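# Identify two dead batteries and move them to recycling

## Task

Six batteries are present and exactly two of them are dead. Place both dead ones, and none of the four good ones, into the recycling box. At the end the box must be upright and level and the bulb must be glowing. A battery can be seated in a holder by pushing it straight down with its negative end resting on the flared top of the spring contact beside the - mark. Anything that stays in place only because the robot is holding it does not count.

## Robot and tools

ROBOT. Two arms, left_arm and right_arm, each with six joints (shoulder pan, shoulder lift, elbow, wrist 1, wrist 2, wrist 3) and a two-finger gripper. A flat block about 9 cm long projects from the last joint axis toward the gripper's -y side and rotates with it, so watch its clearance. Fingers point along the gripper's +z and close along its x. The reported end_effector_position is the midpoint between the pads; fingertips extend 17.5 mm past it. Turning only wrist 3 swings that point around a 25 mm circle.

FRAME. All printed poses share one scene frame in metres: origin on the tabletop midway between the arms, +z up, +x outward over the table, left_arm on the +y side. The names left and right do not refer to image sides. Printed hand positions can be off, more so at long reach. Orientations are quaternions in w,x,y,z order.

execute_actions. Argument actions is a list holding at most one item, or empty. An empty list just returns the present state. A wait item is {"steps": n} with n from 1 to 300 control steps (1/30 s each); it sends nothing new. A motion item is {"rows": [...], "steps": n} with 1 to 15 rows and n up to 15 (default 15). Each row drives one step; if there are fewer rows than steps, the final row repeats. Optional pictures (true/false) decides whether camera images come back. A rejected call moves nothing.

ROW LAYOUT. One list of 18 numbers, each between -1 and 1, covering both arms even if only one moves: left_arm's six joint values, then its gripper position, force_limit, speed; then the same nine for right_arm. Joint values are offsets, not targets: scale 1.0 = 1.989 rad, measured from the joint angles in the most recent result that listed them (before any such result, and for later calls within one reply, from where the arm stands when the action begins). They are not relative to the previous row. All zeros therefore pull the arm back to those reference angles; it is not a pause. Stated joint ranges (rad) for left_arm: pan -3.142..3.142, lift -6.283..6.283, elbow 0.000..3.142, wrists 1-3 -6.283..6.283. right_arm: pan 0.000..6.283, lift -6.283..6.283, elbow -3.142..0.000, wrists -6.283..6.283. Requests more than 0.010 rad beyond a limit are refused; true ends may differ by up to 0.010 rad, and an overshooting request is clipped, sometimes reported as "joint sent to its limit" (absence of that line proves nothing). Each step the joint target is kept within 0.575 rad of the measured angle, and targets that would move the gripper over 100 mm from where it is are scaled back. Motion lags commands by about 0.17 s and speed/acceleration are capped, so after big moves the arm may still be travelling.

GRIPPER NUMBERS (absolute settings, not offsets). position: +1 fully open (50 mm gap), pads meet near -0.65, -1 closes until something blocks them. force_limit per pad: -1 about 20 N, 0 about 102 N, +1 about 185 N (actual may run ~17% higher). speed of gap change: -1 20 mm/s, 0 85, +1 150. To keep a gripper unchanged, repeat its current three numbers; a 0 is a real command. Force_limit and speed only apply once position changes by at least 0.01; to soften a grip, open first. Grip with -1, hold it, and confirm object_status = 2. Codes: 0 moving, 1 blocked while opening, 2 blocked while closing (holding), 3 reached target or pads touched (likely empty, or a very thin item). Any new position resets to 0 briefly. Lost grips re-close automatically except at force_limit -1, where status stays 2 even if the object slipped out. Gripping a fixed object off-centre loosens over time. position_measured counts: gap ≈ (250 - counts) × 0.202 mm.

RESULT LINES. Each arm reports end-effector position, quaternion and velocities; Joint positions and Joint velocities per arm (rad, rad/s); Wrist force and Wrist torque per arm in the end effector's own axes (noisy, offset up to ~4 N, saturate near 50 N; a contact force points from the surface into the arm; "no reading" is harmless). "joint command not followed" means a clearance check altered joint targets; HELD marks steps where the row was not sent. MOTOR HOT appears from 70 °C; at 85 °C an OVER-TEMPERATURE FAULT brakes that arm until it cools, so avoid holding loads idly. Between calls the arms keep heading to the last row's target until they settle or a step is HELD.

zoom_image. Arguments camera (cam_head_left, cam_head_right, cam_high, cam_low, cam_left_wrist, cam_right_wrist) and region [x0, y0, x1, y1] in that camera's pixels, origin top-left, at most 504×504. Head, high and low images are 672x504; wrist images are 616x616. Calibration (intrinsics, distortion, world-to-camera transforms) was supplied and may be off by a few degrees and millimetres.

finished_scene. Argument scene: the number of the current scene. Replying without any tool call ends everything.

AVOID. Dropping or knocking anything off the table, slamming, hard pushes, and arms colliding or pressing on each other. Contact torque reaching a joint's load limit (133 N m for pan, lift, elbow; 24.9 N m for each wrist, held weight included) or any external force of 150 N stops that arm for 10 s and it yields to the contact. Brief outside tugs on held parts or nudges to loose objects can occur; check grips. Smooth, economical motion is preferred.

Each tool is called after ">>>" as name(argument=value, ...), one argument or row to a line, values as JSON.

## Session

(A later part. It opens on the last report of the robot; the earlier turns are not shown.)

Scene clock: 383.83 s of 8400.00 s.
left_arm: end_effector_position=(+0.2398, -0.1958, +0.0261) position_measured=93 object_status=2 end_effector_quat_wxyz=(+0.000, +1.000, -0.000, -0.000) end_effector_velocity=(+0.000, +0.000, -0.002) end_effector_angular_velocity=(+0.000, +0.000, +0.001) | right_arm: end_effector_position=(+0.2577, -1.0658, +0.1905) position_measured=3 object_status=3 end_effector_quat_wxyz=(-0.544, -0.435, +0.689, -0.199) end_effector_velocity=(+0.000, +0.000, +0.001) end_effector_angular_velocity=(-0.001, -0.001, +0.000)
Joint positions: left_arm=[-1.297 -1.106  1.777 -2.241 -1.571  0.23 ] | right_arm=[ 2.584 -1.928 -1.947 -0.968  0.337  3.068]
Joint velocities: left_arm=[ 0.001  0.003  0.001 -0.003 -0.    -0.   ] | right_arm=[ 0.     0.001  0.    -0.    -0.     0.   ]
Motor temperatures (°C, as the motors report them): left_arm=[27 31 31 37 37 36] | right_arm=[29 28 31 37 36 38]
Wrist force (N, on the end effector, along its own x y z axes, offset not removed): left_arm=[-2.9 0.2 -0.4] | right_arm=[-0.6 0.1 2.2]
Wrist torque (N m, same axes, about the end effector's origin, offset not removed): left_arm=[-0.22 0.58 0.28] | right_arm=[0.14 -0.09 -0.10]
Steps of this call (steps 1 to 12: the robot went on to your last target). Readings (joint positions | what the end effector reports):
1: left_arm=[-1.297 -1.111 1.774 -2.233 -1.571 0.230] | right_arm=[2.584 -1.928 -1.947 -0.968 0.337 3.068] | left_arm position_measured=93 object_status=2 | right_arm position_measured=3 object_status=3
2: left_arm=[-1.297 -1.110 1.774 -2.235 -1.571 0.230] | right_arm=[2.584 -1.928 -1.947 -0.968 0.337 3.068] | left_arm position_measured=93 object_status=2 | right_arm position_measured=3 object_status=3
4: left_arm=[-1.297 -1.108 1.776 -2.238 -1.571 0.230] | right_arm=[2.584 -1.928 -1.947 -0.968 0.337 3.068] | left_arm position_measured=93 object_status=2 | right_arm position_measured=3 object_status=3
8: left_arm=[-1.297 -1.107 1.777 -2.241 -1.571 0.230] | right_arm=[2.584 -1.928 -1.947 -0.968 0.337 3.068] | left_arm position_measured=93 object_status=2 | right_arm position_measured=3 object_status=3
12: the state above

>>> execute_actions(
  actions=[
    {"rows":[[0,0.0013,0.0009,-0.0022,0,0,-1,0,0,0,0,0,0,0,0,1,0,0]],"steps":12},
  ],
  pictures=false,
)

>>> execute_actions(
  actions=[
    {"rows":[[0,0,0,0,0,0,0.85,0,0,0,0,0,0,0,0,1,0,0]],"steps":7},
  ],
  pictures=false,
)

>>> execute_actions(
  actions=[
    {"rows":[[0,-0.008,-0.006,0.014,0,0,0.85,0,0,0,0,0,0,0,0,1,0,0],[0,-0.018,-0.0135,0.0315,0,0,0.85,0,0,0,0,0,0,0,0,1,0,0],[0,-0.028,-0.021,0.049,0,0,0.85,0,0,0,0,0,0,0,0,1,0,0],[0,-0.038,-0.0285,0.0665,0,0,0.85,0,0,0,0,0,0,0,0,1,0,0],[0,-0.0446,-0.0336,0.0782,0,0,0.85,0,0,0,0,0,0,0,0,1,0,0],[0,-0.0446,-0.0336,0.0782,0,0,0.85,0,0,0,0,0,0,0,0,1,0,0],[0,-0.0446,-0.0336,0.0782,0,0,0.85,0,0,0,0,0,0,0,0,1,0,0],[0.011,-0.0374,-0.0443,0.0818,0,0.011,0.85,0,0,0,0,0,0,0,0,1,0,0],[0.022,-0.0303,-0.055,0.0853,0,0.022,0.85,0,0,0,0,0,0,0,0,1,0,0],[0.033,-0.0231,-0.0657,0.0889,0,0.033,0.85,0,0,0,0,0,0,0,0,1,0,0],[0.044,-0.016,-0.0764,0.0924,0,0.044,0.85,0,0,0,0,0,0,0,0,1,0,0],[0.0551,-0.0088,-0.0871,0.096,0,0.0551,0.85,0,0,0,0,0,0,0,0,1,0,0]],"steps":15},
  ],
  pictures=false,
)

>>> execute_actions(
  actions=[
    {"steps":18},
  ],
)

Scene clock: 392.70 s of 8400.00 s.
left_arm: end_effector_position=(+0.2398, -0.1958, +0.0243) position_measured=93 object_status=2 end_effector_quat_wxyz=(+0.000, +1.000, -0.000, -0.000) end_effector_velocity=(-0.000, +0.000, -0.001) end_effector_angular_velocity=(+0.000, +0.000, -0.002) | right_arm: end_effector_position=(+0.2577, -1.0658, +0.1905) position_measured=3 object_status=3 end_effector_quat_wxyz=(-0.544, -0.435, +0.689, -0.199) end_effector_velocity=(-0.001, -0.000, +0.001) end_effector_angular_velocity=(-0.002, -0.002, -0.001)
Joint positions: left_arm=[-1.297 -1.104  1.779 -2.246 -1.571  0.23 ] | right_arm=[ 2.584 -1.928 -1.947 -0.968  0.337  3.068]
Joint velocities: left_arm=[-0.     0.001  0.001 -0.002  0.     0.002] | right_arm=[-0.001  0.001  0.     0.001 -0.     0.   ]
Motor temperatures (°C, as the motors report them): left_arm=[27 31 31 37 37 36] | right_arm=[29 28 31 37 36 38]
Wrist force (N, on the end effector, along its own x y z axes, offset not removed): left_arm=[-3.6 1.5 5.4] | right_arm=[-0.4 0.3 2.4]
Wrist torque (N m, same axes, about the end effector's origin, offset not removed): left_arm=[0.17 0.74 0.29] | right_arm=[0.21 -0.11 -0.12]
Steps of this call (steps 1 to 30: the robot went on to your last target; steps 31 to 90: nothing new was sent; then 5.47 s passed at rest; steps 91 to 102: all 12 steps of this action). Readings (joint positions | what the end effector reports):
91: left_arm=[-1.297 -1.106 1.777 -2.242 -1.571 0.230] | right_arm=[2.584 -1.928 -1.947 -0.968 0.337 3.068] | left_arm position_measured=93 object_status=2 | right_arm position_measured=3 object_status=3
92: left_arm=[-1.297 -1.106 1.777 -2.242 -1.571 0.230] | right_arm=[2.584 -1.928 -1.947 -0.968 0.337 3.068] | left_arm position_measured=93 object_status=2 | right_arm position_measured=3 object_status=3
94: left_arm=[-1.297 -1.105 1.778 -2.244 -1.571 0.230] | right_arm=[2.584 -1.928 -1.947 -0.968 0.337 3.068] | left_arm position_measured=93 object_status=2 | right_arm position_measured=3 object_status=3
98: left_arm=[-1.297 -1.104 1.778 -2.245 -1.571 0.230] | right_arm=[2.584 -1.928 -1.947 -0.968 0.337 3.068] | left_arm position_measured=93 object_status=2 | right_arm position_measured=3 object_status=3
102: the state above

Scene clock: 392.93 s of 8400.00 s.
left_arm: end_effector_position=(+0.2398, -0.1958, +0.0243) position_measured=25 object_status=0 end_effector_quat_wxyz=(+0.000, +1.000, -0.000, -0.000) end_effector_velocity=(-0.000, -0.000, +0.000) end_effector_angular_velocity=(-0.000, -0.000, +0.001) | right_arm: end_effector_position=(+0.2577, -1.0658, +0.1905) position_measured=3 object_status=3 end_effector_quat_wxyz=(-0.544, -0.435, +0.689, -0.199) end_effector_velocity=(+0.000, +0.000, +0.000) end_effector_angular_velocity=(-0.000, +0.000, +0.000)
Joint positions: left_arm=[-1.297 -1.104  1.779 -2.246 -1.571  0.23 ] | right_arm=[ 2.584 -1.928 -1.947 -0.968  0.337  3.068]
Joint velocities: left_arm=[-0.     0.    -0.     0.    -0.    -0.001] | right_arm=[ 0.  0. -0. -0. -0.  0.]
Motor temperatures (°C, as the motors report them): left_arm=[27 31 31 37 37 36] | right_arm=[29 28 31 37 36 38]
Wrist force (N, on the end effector, along its own x y z axes, offset not removed): left_arm=[-2.9 1.7 -1.1] | right_arm=[-0.2 0.3 1.4]
Wrist torque (N m, same axes, about the end effector's origin, offset not removed): left_arm=[-0.07 0.67 0.21] | right_arm=[0.17 -0.21 -0.06]
Steps of this call (steps 1 to 7: all 7 steps of this action). Readings (joint positions | what the end effector reports):
1: left_arm=[-1.297 -1.104 1.779 -2.246 -1.571 0.230] | right_arm=[2.584 -1.928 -1.947 -0.968 0.337 3.068] | left_arm position_measured=88 object_status=0 | right_arm position_measured=3 object_status=3
2: left_arm=[-1.297 -1.104 1.779 -2.246 -1.571 0.230] | right_arm=[2.584 -1.928 -1.947 -0.968 0.337 3.068] | left_arm position_measured=74 object_status=0 | right_arm position_measured=3 object_status=3
4: left_arm=[-1.297 -1.104 1.779 -2.246 -1.571 0.230] | right_arm=[2.584 -1.928 -1.947 -0.968 0.337 3.068] | left_arm position_measured=45 object_status=0 | right_arm position_measured=3 object_status=3
7: the state above

Scene clock: 393.43 s of 8400.00 s.
left_arm: end_effector_position=(+0.2864, -0.1969, +0.0871) position_measured=25 object_status=3 end_effector_quat_wxyz=(-0.000, +1.000, -0.000, -0.000) end_effector_velocity=(+0.198, +0.007, +0.025) end_effector_angular_velocity=(-0.003, -0.001, +0.006) | right_arm: end_effector_position=(+0.2577, -1.0658, +0.1905) position_measured=3 object_status=3 end_effector_quat_wxyz=(-0.544, -0.435, +0.689, -0.199) end_effector_velocity=(+0.002, +0.000, +0.000) end_effector_angular_velocity=(-0.001, -0.001, +0.002)
Joint positions: left_arm=[-1.224 -1.141  1.643 -2.073 -1.571  0.303] | right_arm=[ 2.584 -1.928 -1.947 -0.968  0.337  3.068]
Joint velocities: left_arm=[ 0.309  0.163 -0.32   0.153 -0.     0.302] | right_arm=[ 0.002  0.    -0.     0.001  0.    -0.   ]
Motor temperatures (°C, as the motors report them): left_arm=[27 31 31 37 37 36] | right_arm=[29 28 31 37 36 38]
Wrist force (N, on the end effector, along its own x y z axes, offset not removed): left_arm=[-0.4 -2.1 1.1] | right_arm=[0.4 0.6 2.7]
Wrist torque (N m, same axes, about the end effector's origin, offset not removed): left_arm=[-0.80 0.47 0.14] | right_arm=[0.26 -0.23 -0.12]
Steps of this call (steps 1 to 15: all 15 steps of this action). Readings (joint positions | what the end effector reports):
1: left_arm=[-1.297 -1.104 1.779 -2.246 -1.571 0.230] | right_arm=[2.584 -1.928 -1.947 -0.968 0.337 3.068] | left_arm position_measured=25 object_status=0 | right_arm position_measured=3 object_status=3
2: left_arm=[-1.297 -1.106 1.777 -2.242 -1.571 0.230] | right_arm=[2.584 -1.928 -1.947 -0.968 0.337 3.068] | left_arm position_measured=25 object_status=0 | right_arm position_measured=3 object_status=3
4: left_arm=[-1.297 -1.119 1.766 -2.220 -1.571 0.230] | right_arm=[2.584 -1.928 -1.947 -0.968 0.337 3.068] | left_arm position_measured=25 object_status=0 | right_arm position_measured=3 object_status=3
8: left_arm=[-1.297 -1.164 1.733 -2.142 -1.571 0.230] | right_arm=[2.584 -1.928 -1.947 -0.968 0.337 3.068] | left_arm position_measured=25 object_status=3 | right_arm position_measured=3 object_status=3
15: the state above

Scene clock: 394.03 s of 8400.00 s.
left_arm: end_effector_position=(+0.3097, -0.1956, +0.0901) position_measured=25 object_status=3 end_effector_quat_wxyz=(-0.000, +1.000, -0.000, -0.000) end_effector_velocity=(+0.001, -0.000, +0.001) end_effector_angular_velocity=(-0.001, -0.000, +0.002) | right_arm: end_effector_position=(+0.2577, -1.0658, +0.1905) position_measured=3 object_status=3 end_effector_quat_wxyz=(-0.544, -0.435, +0.689, -0.199) end_effector_velocity=(+0.000, +0.000, +0.000) end_effector_angular_velocity=(-0.001, -0.001, +0.000)
Joint positions: left_arm=[-1.188 -1.121  1.606 -2.055 -1.571  0.339] | right_arm=[ 2.584 -1.928 -1.947 -0.968  0.337  3.068]
Joint velocities: left_arm=[ 0.002  0.    -0.002  0.001  0.     0.   ] | right_arm=[ 0.001  0.    -0.     0.001  0.     0.   ]
Motor temperatures (°C, as the motors report them): left_arm=[27 31 31 37 37 36] | right_arm=[29 28 31 37 36 38]
Wrist force (N, on the end effector, along its own x y z axes, offset not removed): left_arm=[-3.5 -1.3 1.4] | right_arm=[-0.3 0.7 2.1]
Wrist torque (N m, same axes, about the end effector's origin, offset not removed): left_arm=[-0.56 0.74 0.14] | right_arm=[0.28 -0.15 -0.05]
Steps of this call (steps 1 to 18: the robot went on to your last target). Readings (joint positions | what the end effector reports):
1: left_arm=[-1.215 -1.136 1.634 -2.069 -1.571 0.312] | right_arm=[2.584 -1.928 -1.947 -0.968 0.337 3.068] | left_arm position_measured=25 object_status=3 | right_arm position_measured=3 object_status=3
2: left_arm=[-1.208 -1.132 1.627 -2.065 -1.571 0.319] | right_arm=[2.584 -1.928 -1.947 -0.968 0.337 3.068] | left_arm position_measured=25 object_status=3 | right_arm position_measured=3 object_status=3
4: left_arm=[-1.199 -1.127 1.618 -2.061 -1.571 0.328] | right_arm=[2.584 -1.928 -1.947 -0.968 0.337 3.068] | left_arm position_measured=25 object_status=3 | right_arm position_measured=3 object_status=3
8: left_arm=[-1.191 -1.123 1.609 -2.057 -1.571 0.336] | right_arm=[2.584 -1.928 -1.947 -0.968 0.337 3.068] | left_arm position_measured=25 object_status=3 | right_arm position_measured=3 object_status=3
18: the state above
camera_calibration (this result's frames):
cam_left_wrist: T_world_to_cam=[[0.999798, 0.0183197, 0.00821755, -0.312937], [0.0154881, -0.964126, 0.264991, -0.213492], [0.0127773, -0.264811, -0.964216, 0.17892], [0, 0, 0, 1]] pos_world=[0.313895, -0.152721, 0.231663]
cam_right_wrist: T_world_to_cam=[[-0.0337284, -0.319321, 0.947046, -0.518626], [-0.590759, 0.770694, 0.23882, 0.922351], [-0.806143, -0.551421, -0.214636, -0.1913], [0, 0, 0, 1]] pos_world=[0.373179, -0.981945, 0.229827]

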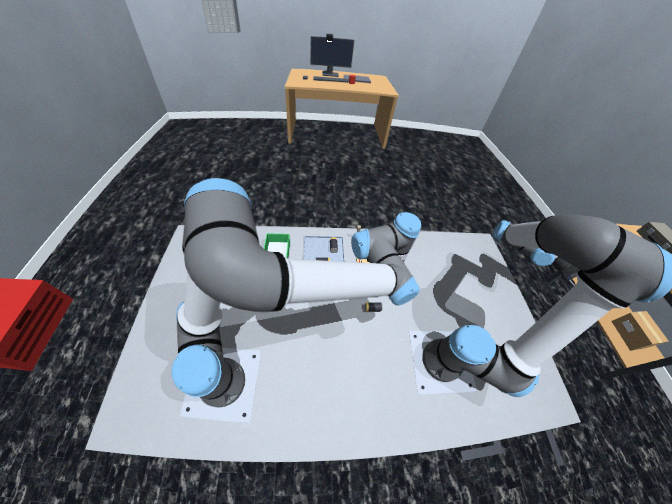

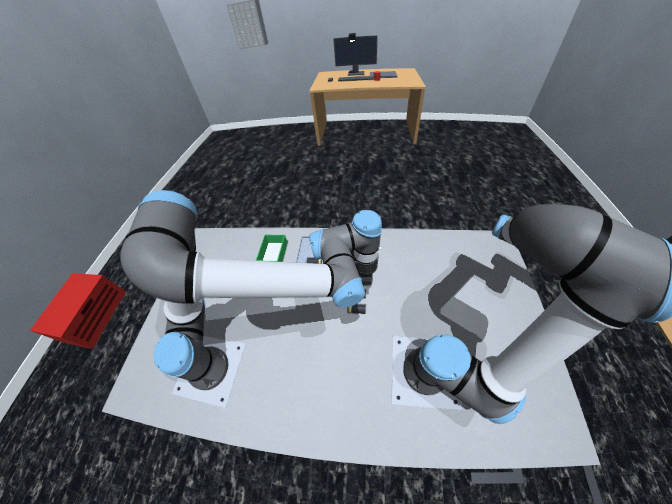

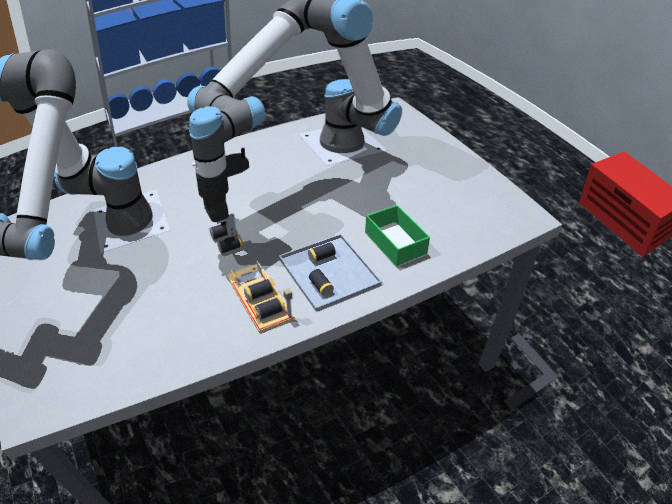

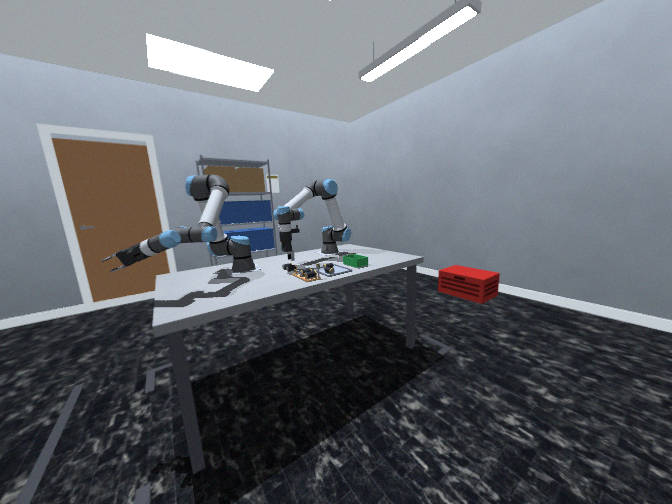

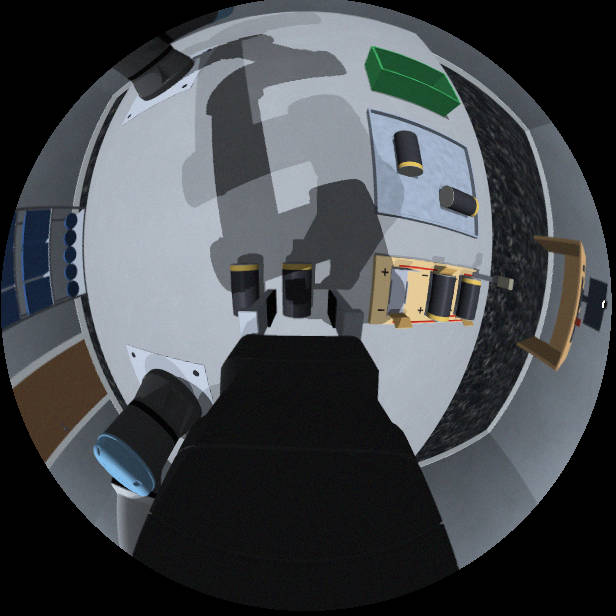

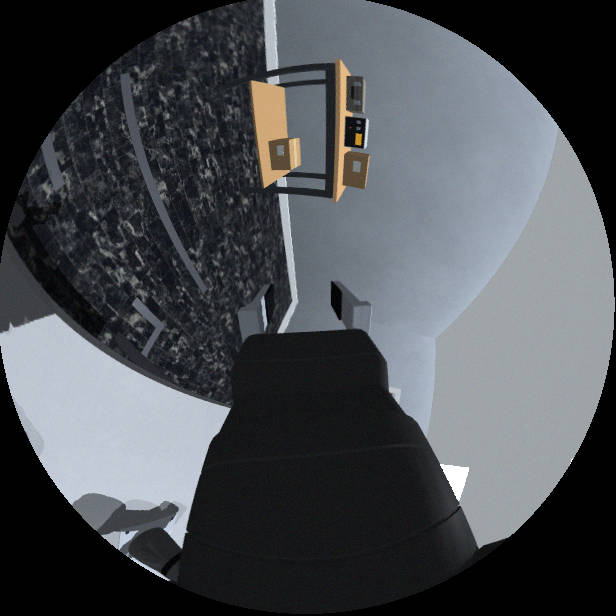

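>>> execute_actions(
  actions=[
    {"rows":[[-0.002,-0.0014,0.002,-0.0007,0,-0.002,0.75,0,0,0,0,0,0,0,0,1,0,0],[-0.0043,-0.0028,0.0042,-0.0014,0,-0.0043,0.75,0,0,0,0,0,0,0,0,1,0,0],[-0.0043,0.0022,0.0084,-0.0106,0,-0.0043,0.75,0,0,0,0,0,0,0,0,1,0,0],[-0.0043,0.0082,0.0134,-0.0216,0,-0.0043,0.75,0,0,0,0,0,0,0,0,1,0,0],[-0.0043,0.0142,0.0183,-0.0325,0,-0.0043,0.75,0,0,0,0,0,0,0,0,1,0,0],[-0.0043,0.0202,0.0231,-0.0433,0,-0.0043,0.75,0,0,0,0,0,0,0,0,1,0,0],[-0.0043,0.0262,0.0278,-0.054,0,-0.0043,0.75,0,0,0,0,0,0,0,0,1,0,0],[-0.0043,0.0322,0.0324,-0.0646,0,-0.0043,0.75,0,0,0,0,0,0,0,0,1,0,0],[-0.0043,0.037,0.036,-0.073,0,-0.0043,0.75,0,0,0,0,0,0,0,0,1,0,0],[-0.0043,0.0392,0.0377,-0.0769,0,-0.0043,0.75,0,0,0,0,0,0,0,0,1,0,0]],"steps":15},
  ],
  pictures=false,
)

>>> execute_actions(
  actions=[
    {"steps":14},
  ],
  pictures=false,
)

>>> execute_actions(
  actions=[
    {"rows":[[0,0,0,0,0,0,-1,0,0,0,0,0,0,0,0,1,0,0]],"steps":12},
  ],
  pictures=false,
)

>>> execute_actions(
  actions=[
    {"rows":[[0,-0.004,-0.003,0.007,0,0,-1,0,0,0,0,0,0,0,0,1,0,0],[0,-0.01,-0.008,0.018,0,0,-1,0,0,0,0,0,0,0,0,1,0,0],[0,-0.017,-0.0135,0.0305,0,0,-1,0,0,0,0,0,0,0,0,1,0,0],[0,-0.024,-0.019,0.043,0,0,-1,0,0,0,0,0,0,0,0,1,0,0],[0,-0.031,-0.0245,0.0555,0,0,-1,0,0,0,0,0,0,0,0,1,0,0],[0,-0.038,-0.03,0.068,0,0,-1,0,0,0,0,0,0,0,0,1,0,0],[0,-0.042,-0.0335,0.0755,0,0,-1,0,0,0,0,0,0,0,0,1,0,0]],"steps":15},
  ],
)

>>> zoom_image(
  camera="cam_left_wrist",
  region=[240, 240, 360, 340],
)

Scene clock: 406.23 s of 8400.00 s.
left_arm: end_effector_position=(+0.3044, -0.1963, +0.0315) position_measured=41 object_status=3 end_effector_quat_wxyz=(-0.000, +1.000, -0.000, -0.000) end_effector_velocity=(-0.002, +0.002, -0.066) end_effector_angular_velocity=(-0.004, -0.001, -0.000) | right_arm: end_effector_position=(+0.2577, -1.0658, +0.1905) position_measured=3 object_status=3 end_effector_quat_wxyz=(-0.544, -0.435, +0.689, -0.199) end_effector_velocity=(-0.000, -0.000, +0.000) end_effector_angular_velocity=(-0.000, +0.000, -0.000)
Joint positions: left_arm=[-1.196 -1.053  1.673 -2.189 -1.571  0.331] | right_arm=[ 2.584 -1.928 -1.947 -0.968  0.337  3.068]
Joint velocities: left_arm=[-0.002  0.083  0.068 -0.155  0.    -0.002] | right_arm=[-0. -0. -0.  0. -0.  0.]
Motor temperatures (°C, as the motors report them): left_arm=[27 31 31 37 37 36] | right_arm=[29 28 31 37 36 38]
Wrist force (N, on the end effector, along its own x y z axes, offset not removed): left_arm=[0.1 1.0 1.0] | right_arm=[1.1 0.1 2.0]
Wrist torque (N m, same axes, about the end effector's origin, offset not removed): left_arm=[-0.08 0.18 0.03] | right_arm=[0.08 -0.39 -0.09]
Steps of this call (steps 1 to 15: the robot went on to your last target; steps 16 to 90: nothing new was sent; then 8.70 s passed at rest; steps 91 to 105: all 15 steps of this action). Readings (joint positions | what the end effector reports):
91: left_arm=[-1.187 -1.121 1.605 -2.055 -1.571 0.339] | right_arm=[2.584 -1.928 -1.947 -0.968 0.337 3.068] | left_arm position_measured=31 object_status=0 | right_arm position_measured=3 object_status=3
92: left_arm=[-1.188 -1.122 1.606 -2.055 -1.571 0.339] | right_arm=[2.584 -1.928 -1.947 -0.968 0.337 3.068] | left_arm position_measured=40 object_status=0 | right_arm position_measured=3 object_status=3
94: left_arm=[-1.190 -1.122 1.610 -2.058 -1.571 0.336] | right_arm=[2.584 -1.928 -1.947 -0.968 0.337 3.068] | left_arm position_measured=41 object_status=0 | right_arm position_measured=3 object_status=3
98: left_arm=[-1.194 -1.101 1.633 -2.101 -1.571 0.332] | right_arm=[2.584 -1.928 -1.947 -0.968 0.337 3.068] | left_arm position_measured=41 object_status=0 | right_arm position_measured=3 object_status=3
105: the state above

Scene clock: 406.70 s of 8400.00 s.
left_arm: end_effector_position=(+0.3042, -0.1960, +0.0239) position_measured=41 object_status=3 end_effector_quat_wxyz=(-0.000, +1.000, -0.000, -0.000) end_effector_velocity=(-0.000, -0.000, -0.000) end_effector_angular_velocity=(-0.001, -0.000, -0.000) | right_arm: end_effector_position=(+0.2577, -1.0658, +0.1905) position_measured=3 object_status=3 end_effector_quat_wxyz=(-0.544, -0.435, +0.689, -0.199) end_effector_velocity=(+0.001, +0.000, -0.000) end_effector_angular_velocity=(-0.000, -0.000, +0.001)
Joint positions: left_arm=[-1.196 -1.044  1.68  -2.207 -1.571  0.331] | right_arm=[ 2.584 -1.928 -1.947 -0.968  0.337  3.068]
Joint velocities: left_arm=[-0.     0.001  0.001 -0.003  0.     0.   ] | right_arm=[ 0.001 -0.    -0.     0.001 -0.     0.   ]
Motor temperatures (°C, as the motors report them): left_arm=[27 31 31 37 37 36] | right_arm=[29 28 31 37 36 38]
Wrist force (N, on the end effector, along its own x y z axes, offset not removed): left_arm=[-3.9 1.0 2.3] | right_arm=[0.9 0.2 2.4]
Wrist torque (N m, same axes, about the end effector's origin, offset not removed): left_arm=[-0.07 0.78 0.12] | right_arm=[0.13 -0.29 -0.15]
Steps of this call (steps 1 to 14: the robot went on to your last target). Readings (joint positions | what the end effector reports):
1: left_arm=[-1.196 -1.051 1.675 -2.194 -1.571 0.331] | right_arm=[2.584 -1.928 -1.947 -0.968 0.337 3.068] | left_arm position_measured=41 object_status=3 | right_arm position_measured=3 object_status=3
2: left_arm=[-1.196 -1.049 1.676 -2.197 -1.571 0.331] | right_arm=[2.584 -1.928 -1.947 -0.968 0.337 3.068] | left_arm position_measured=41 object_status=3 | right_arm position_measured=3 object_status=3
4: left_arm=[-1.196 -1.047 1.678 -2.202 -1.571 0.331] | right_arm=[2.584 -1.928 -1.947 -0.968 0.337 3.068] | left_arm position_measured=41 object_status=3 | right_arm position_measured=3 object_status=3
8: left_arm=[-1.196 -1.044 1.680 -2.206 -1.571 0.331] | right_arm=[2.584 -1.928 -1.947 -0.968 0.337 3.068] | left_arm position_measured=41 object_status=3 | right_arm position_measured=3 object_status=3
14: the state above

Scene clock: 407.10 s of 8400.00 s.
left_arm: end_effector_position=(+0.3042, -0.1960, +0.0239) position_measured=93 object_status=2 end_effector_quat_wxyz=(-0.000, +1.000, -0.000, -0.000) end_effector_velocity=(-0.001, -0.000, -0.000) end_effector_angular_velocity=(+0.000, +0.000, -0.000) | right_arm: end_effector_position=(+0.2577, -1.0658, +0.1905) position_measured=3 object_status=3 end_effector_quat_wxyz=(-0.544, -0.435, +0.689, -0.199) end_effector_velocity=(+0.000, -0.000, -0.001) end_effector_angular_velocity=(+0.000, +0.001, -0.000)
Joint positions: left_arm=[-1.196 -1.043  1.68  -2.208 -1.571  0.331] | right_arm=[ 2.584 -1.928 -1.947 -0.968  0.337  3.068]
Joint velocities: left_arm=[-0.002  0.     0.    -0.    -0.    -0.001] | right_arm=[-0.    -0.001  0.     0.    -0.     0.   ]
Motor temperatures (°C, as the motors report them): left_arm=[27 31 31 37 37 36] | right_arm=[29 28 31 37 36 38]
Wrist force (N, on the end effector, along its own x y z axes, offset not removed): left_arm=[-2.5 1.1 3.5] | right_arm=[-0.7 0.0 3.1]
Wrist torque (N m, same axes, about the end effector's origin, offset not removed): left_arm=[-0.09 0.72 0.22] | right_arm=[0.15 -0.08 -0.08]
Steps of this call (steps 1 to 12: all 12 steps of this action). Readings (joint positions | what the end effector reports):
1: left_arm=[-1.196 -1.044 1.680 -2.208 -1.571 0.331] | right_arm=[2.584 -1.928 -1.947 -0.968 0.337 3.068] | left_arm position_measured=46 object_status=0 | right_arm position_measured=3 object_status=3
2: left_arm=[-1.196 -1.043 1.680 -2.208 -1.571 0.331] | right_arm=[2.584 -1.928 -1.947 -0.968 0.337 3.068] | left_arm position_measured=60 object_status=0 | right_arm position_measured=3 object_status=3
4: left_arm=[-1.196 -1.043 1.680 -2.208 -1.571 0.331] | right_arm=[2.584 -1.928 -1.947 -0.968 0.337 3.068] | left_arm position_measured=88 object_status=0 | right_arm position_measured=3 object_status=3
8: left_arm=[-1.196 -1.043 1.680 -2.208 -1.571 0.331] | right_arm=[2.584 -1.928 -1.947 -0.968 0.337 3.068] | left_arm position_measured=93 object_status=0 | right_arm position_measured=3 object_status=3
12: the state above

Scene clock: 407.60 s of 8400.00 s.
left_arm: end_effector_position=(+0.3042, -0.1963, +0.0860) position_measured=93 object_status=2 end_effector_quat_wxyz=(+0.000, +1.000, -0.000, -0.000) end_effector_velocity=(-0.001, +0.002, +0.036) end_effector_angular_velocity=(+0.001, +0.000, -0.002) | right_arm: end_effector_position=(+0.2577, -1.0658, +0.1905) position_measured=3 object_status=3 end_effector_quat_wxyz=(-0.544, -0.435, +0.689, -0.199) end_effector_velocity=(+0.000, +0.000, -0.000) end_effector_angular_velocity=(+0.000, +0.000, +0.001)
Joint positions: left_arm=[-1.196 -1.122  1.618 -2.067 -1.571  0.331] | right_arm=[ 2.584 -1.928 -1.947 -0.968  0.337  3.068]
Joint velocities: left_arm=[ 0.    -0.045 -0.036  0.082  0.     0.002] | right_arm=[ 0.001 -0.    -0.    -0.001  0.     0.   ]
Motor temperatures (°C, as the motors report them): left_arm=[27 31 31 37 37 36] | right_arm=[29 28 31 37 36 38]
Wrist force (N, on the end effector, along its own x y z axes, offset not removed): left_arm=[-2.4 -2.8 2.8] | right_arm=[-0.5 0.3 1.9]
Wrist torque (N m, same axes, about the end effector's origin, offset not removed): left_arm=[-0.69 0.63 0.26] | right_arm=[0.19 -0.06 -0.13]
Steps of this call (steps 1 to 15: all 15 steps of this action). Readings (joint positions | what the end effector reports):
1: left_arm=[-1.196 -1.044 1.680 -2.208 -1.571 0.331] | right_arm=[2.584 -1.928 -1.947 -0.968 0.337 3.068] | left_arm position_measured=93 object_status=2 | right_arm position_measured=3 object_status=3
2: left_arm=[-1.196 -1.045 1.680 -2.206 -1.571 0.331] | right_arm=[2.584 -1.928 -1.947 -0.968 0.337 3.068] | left_arm position_measured=93 object_status=2 | right_arm position_measured=3 object_status=3
4: left_arm=[-1.196 -1.053 1.673 -2.192 -1.571 0.331] | right_arm=[2.584 -1.928 -1.947 -0.968 0.337 3.068] | left_arm position_measured=93 object_status=2 | right_arm position_measured=3 object_status=3
8: left_arm=[-1.196 -1.089 1.644 -2.127 -1.571 0.331] | right_arm=[2.584 -1.928 -1.947 -0.968 0.337 3.068] | left_arm position_measured=93 object_status=2 | right_arm position_measured=3 object_status=3
15: the state above
camera_calibration (this result's frames):
cam_left_wrist: T_world_to_cam=[[0.999798, 0.0183197, 0.00830175, -0.30742], [0.0154624, -0.964059, 0.265237, -0.212972], [0.0128624, -0.265055, -0.964148, 0.174864], [0, 0, 0, 1]] pos_world=[0.308402, -0.153338, 0.227635]
cam_right_wrist: T_world_to_cam=[[-0.0337285, -0.319321, 0.947046, -0.518626], [-0.590759, 0.770694, 0.23882, 0.922351], [-0.806143, -0.551421, -0.214636, -0.191299], [0, 0, 0, 1]] pos_world=[0.373179, -0.981945, 0.229827]

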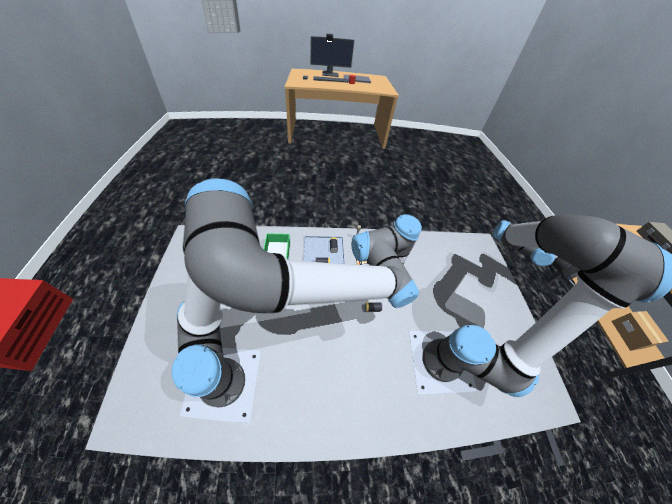

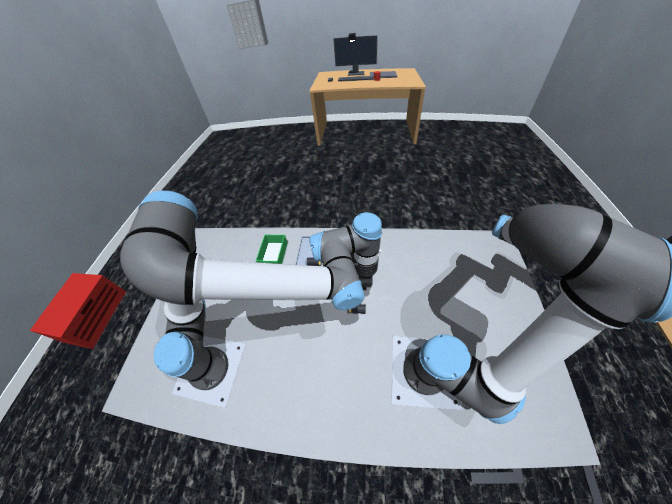

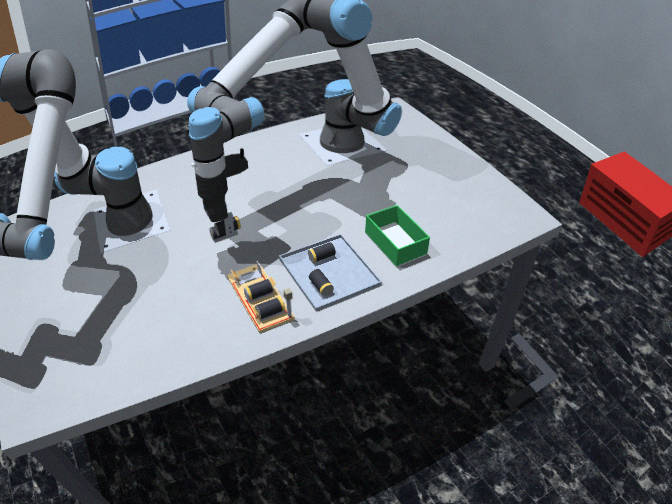

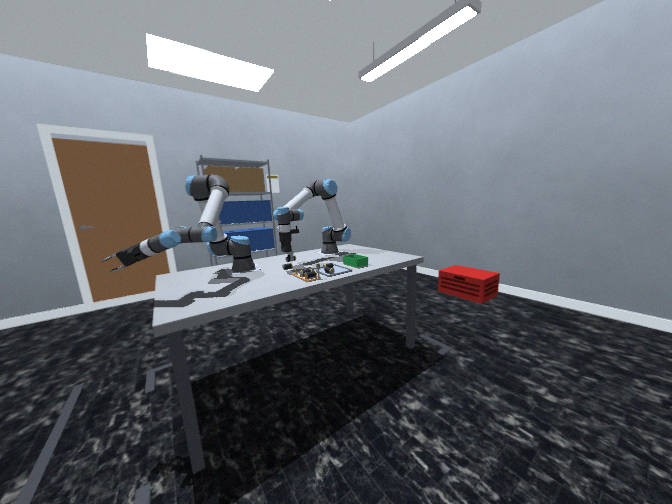

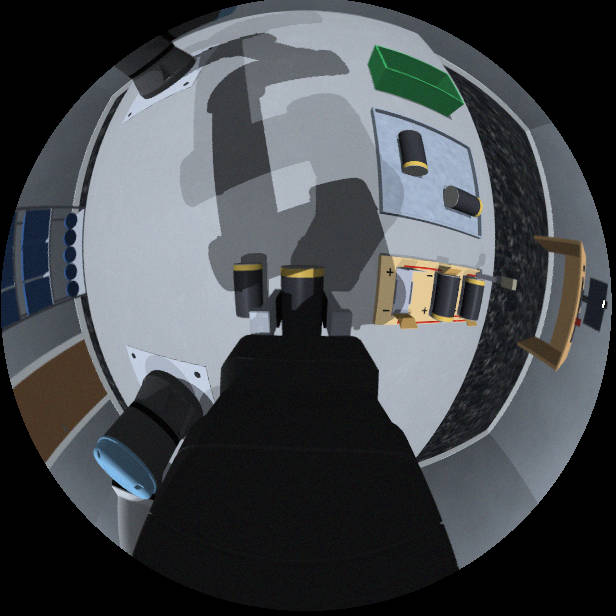

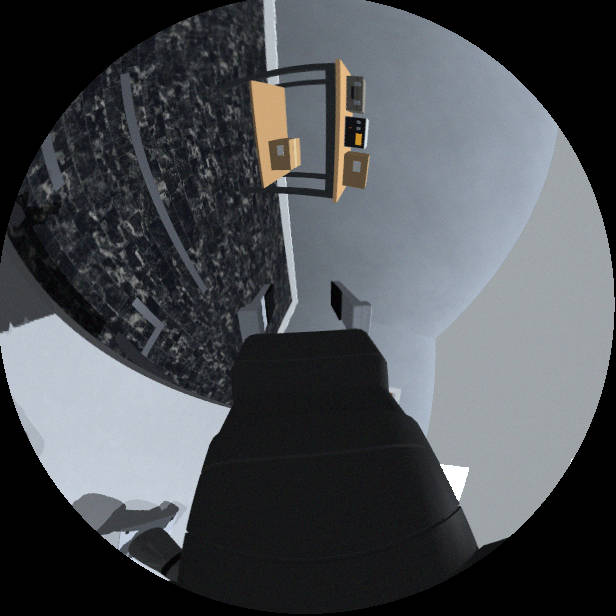

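Region (240, 240, 360, 340) of cam_left_wrist's 616x616 image, scaled by 4.200, with more detail than that image has.

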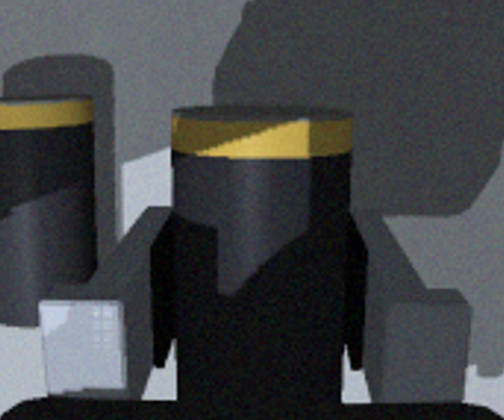

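>>> execute_actions(
  actions=[
    {"rows":[[0.009,0.006,-0.0155,0.0095,0,0.009,-1,0,0,0,0,0,0,0,0,1,0,0],[0.018,0.0144,-0.029,0.0146,0,0.018,-1,0,0,0,0,0,0,0,0,1,0,0],[0.027,0.0229,-0.0425,0.0196,0,0.027,-1,0,0,0,0,0,0,0,0,1,0,0],[0.036,0.0313,-0.056,0.0247,0,0.036,-1,0,0,0,0,0,0,0,0,1,0,0],[0.045,0.0398,-0.0696,0.0298,0,0.045,-1,0,0,0,0,0,0,0,0,1,0,0],[0.054,0.0482,-0.0831,0.0349,0,0.054,-1,0,0,0,0,0,0,0,0,1,0,0],[0.063,0.0567,-0.0966,0.0399,0,0.063,-1,0,0,0,0,0,0,0,0,1,0,0],[0.072,0.0651,-0.1101,0.045,0,0.072,-1,0,0,0,0,0,0,0,0,1,0,0],[0.081,0.0736,-0.1236,0.05,0,0.081,-1,0,0,0,0,0,0,0,0,1,0,0],[0.0897,0.082,-0.1371,0.0551,0,0.0897,-1,0,0,0,0,0,0,0,0,1,0,0]],"steps":15},
  ],
  pictures=false,
)

>>> execute_actions(
  actions=[
    {"steps":18},
  ],
  pictures=false,
)

Scene clock: 414.00 s of 8400.00 s.
left_arm: end_effector_position=(+0.4194, -0.1985, +0.0898) position_measured=93 object_status=2 end_effector_quat_wxyz=(-0.000, +1.000, -0.000, -0.001) end_effector_velocity=(+0.133, +0.010, -0.001) end_effector_angular_velocity=(-0.007, -0.004, +0.000) | right_arm: end_effector_position=(+0.2577, -1.0658, +0.1905) position_measured=3 object_status=3 end_effector_quat_wxyz=(-0.544, -0.435, +0.689, -0.199) end_effector_velocity=(+0.000, -0.000, +0.001) end_effector_angular_velocity=(-0.001, -0.002, +0.000)
Joint positions: left_arm=[-1.038 -0.978  1.377 -1.969 -1.571  0.488] | right_arm=[ 2.584 -1.928 -1.947 -0.968  0.337  3.068]
Joint velocities: left_arm=[ 0.175  0.166 -0.271  0.097  0.     0.175] | right_arm=[ 0.     0.001  0.     0.002 -0.    -0.   ]
Motor temperatures (°C, as the motors report them): left_arm=[27 31 31 37 37 36] | right_arm=[29 28 31 37 36 38]
Wrist force (N, on the end effector, along its own x y z axes, offset not removed): left_arm=[2.1 1.0 1.0] | right_arm=[0.9 0.1 1.9]
Wrist torque (N m, same axes, about the end effector's origin, offset not removed): left_arm=[-0.09 -0.12 0.01] | right_arm=[0.09 -0.30 -0.15]
Steps of this call (steps 1 to 15: the robot went on to your last target; steps 16 to 90: nothing new was sent; then 2.90 s passed at rest; steps 91 to 105: all 15 steps of this action). Readings (joint positions | what the end effector reports):
91: left_arm=[-1.196 -1.127 1.614 -2.057 -1.571 0.331] | right_arm=[2.584 -1.928 -1.947 -0.968 0.337 3.068] | left_arm position_measured=93 object_status=2 | right_arm position_measured=3 object_status=3
92: left_arm=[-1.194 -1.125 1.610 -2.056 -1.571 0.333] | right_arm=[2.584 -1.928 -1.947 -0.968 0.337 3.068] | left_arm position_measured=93 object_status=2 | right_arm position_measured=3 object_status=3
94: left_arm=[-1.180 -1.112 1.591 -2.048 -1.571 0.346] | right_arm=[2.584 -1.928 -1.947 -0.968 0.337 3.068] | left_arm position_measured=93 object_status=2 | right_arm position_measured=3 object_status=3
98: left_arm=[-1.129 -1.063 1.515 -2.019 -1.571 0.398] | right_arm=[2.584 -1.928 -1.947 -0.968 0.337 3.068] | left_arm position_measured=93 object_status=2 | right_arm position_measured=3 object_status=3
105: the state above

Scene clock: 414.60 s of 8400.00 s.
left_arm: end_effector_position=(+0.4349, -0.1972, +0.0899) position_measured=93 object_status=2 end_effector_quat_wxyz=(+0.000, +1.000, -0.000, -0.000) end_effector_velocity=(+0.001, -0.000, -0.000) end_effector_angular_velocity=(+0.000, +0.000, -0.000) | right_arm: end_effector_position=(+0.2577, -1.0658, +0.1905) position_measured=3 object_status=3 end_effector_quat_wxyz=(-0.544, -0.435, +0.689, -0.199) end_effector_velocity=(-0.000, -0.000, -0.000) end_effector_angular_velocity=(-0.000, +0.000, -0.000)
Joint positions: left_arm=[-1.018 -0.959  1.346 -1.958 -1.571  0.509] | right_arm=[ 2.584 -1.928 -1.947 -0.968  0.337  3.068]
Joint velocities: left_arm=[ 0.001  0.001 -0.001  0.    -0.     0.001] | right_arm=[-0. -0. -0. -0. -0.  0.]
Motor temperatures (°C, as the motors report them): left_arm=[27 31 31 37 37 36] | right_arm=[29 28 31 37 36 38]
Wrist force (N, on the end effector, along its own x y z axes, offset not removed): left_arm=[-0.6 1.4 2.6] | right_arm=[-0.5 0.3 1.9]
Wrist torque (N m, same axes, about the end effector's origin, offset not removed): left_arm=[0.03 0.25 0.18] | right_arm=[0.12 -0.08 -0.12]
Steps of this call (steps 1 to 18: the robot went on to your last target). Readings (joint positions | what the end effector reports):
1: left_arm=[-1.033 -0.973 1.369 -1.966 -1.571 0.494] | right_arm=[2.584 -1.928 -1.947 -0.968 0.337 3.068] | left_arm position_measured=93 object_status=2 | right_arm position_measured=3 object_status=3
2: left_arm=[-1.029 -0.970 1.363 -1.964 -1.571 0.497] | right_arm=[2.584 -1.928 -1.947 -0.968 0.337 3.068] | left_arm position_measured=93 object_status=2 | right_arm position_measured=3 object_status=3
4: left_arm=[-1.024 -0.965 1.356 -1.961 -1.571 0.502] | right_arm=[2.584 -1.928 -1.947 -0.968 0.337 3.068] | left_arm position_measured=93 object_status=2 | right_arm position_measured=3 object_status=3
8: left_arm=[-1.020 -0.961 1.349 -1.959 -1.571 0.507] | right_arm=[2.584 -1.928 -1.947 -0.968 0.337 3.068] | left_arm position_measured=93 object_status=2 | right_arm position_measured=3 object_status=3
18: the state above


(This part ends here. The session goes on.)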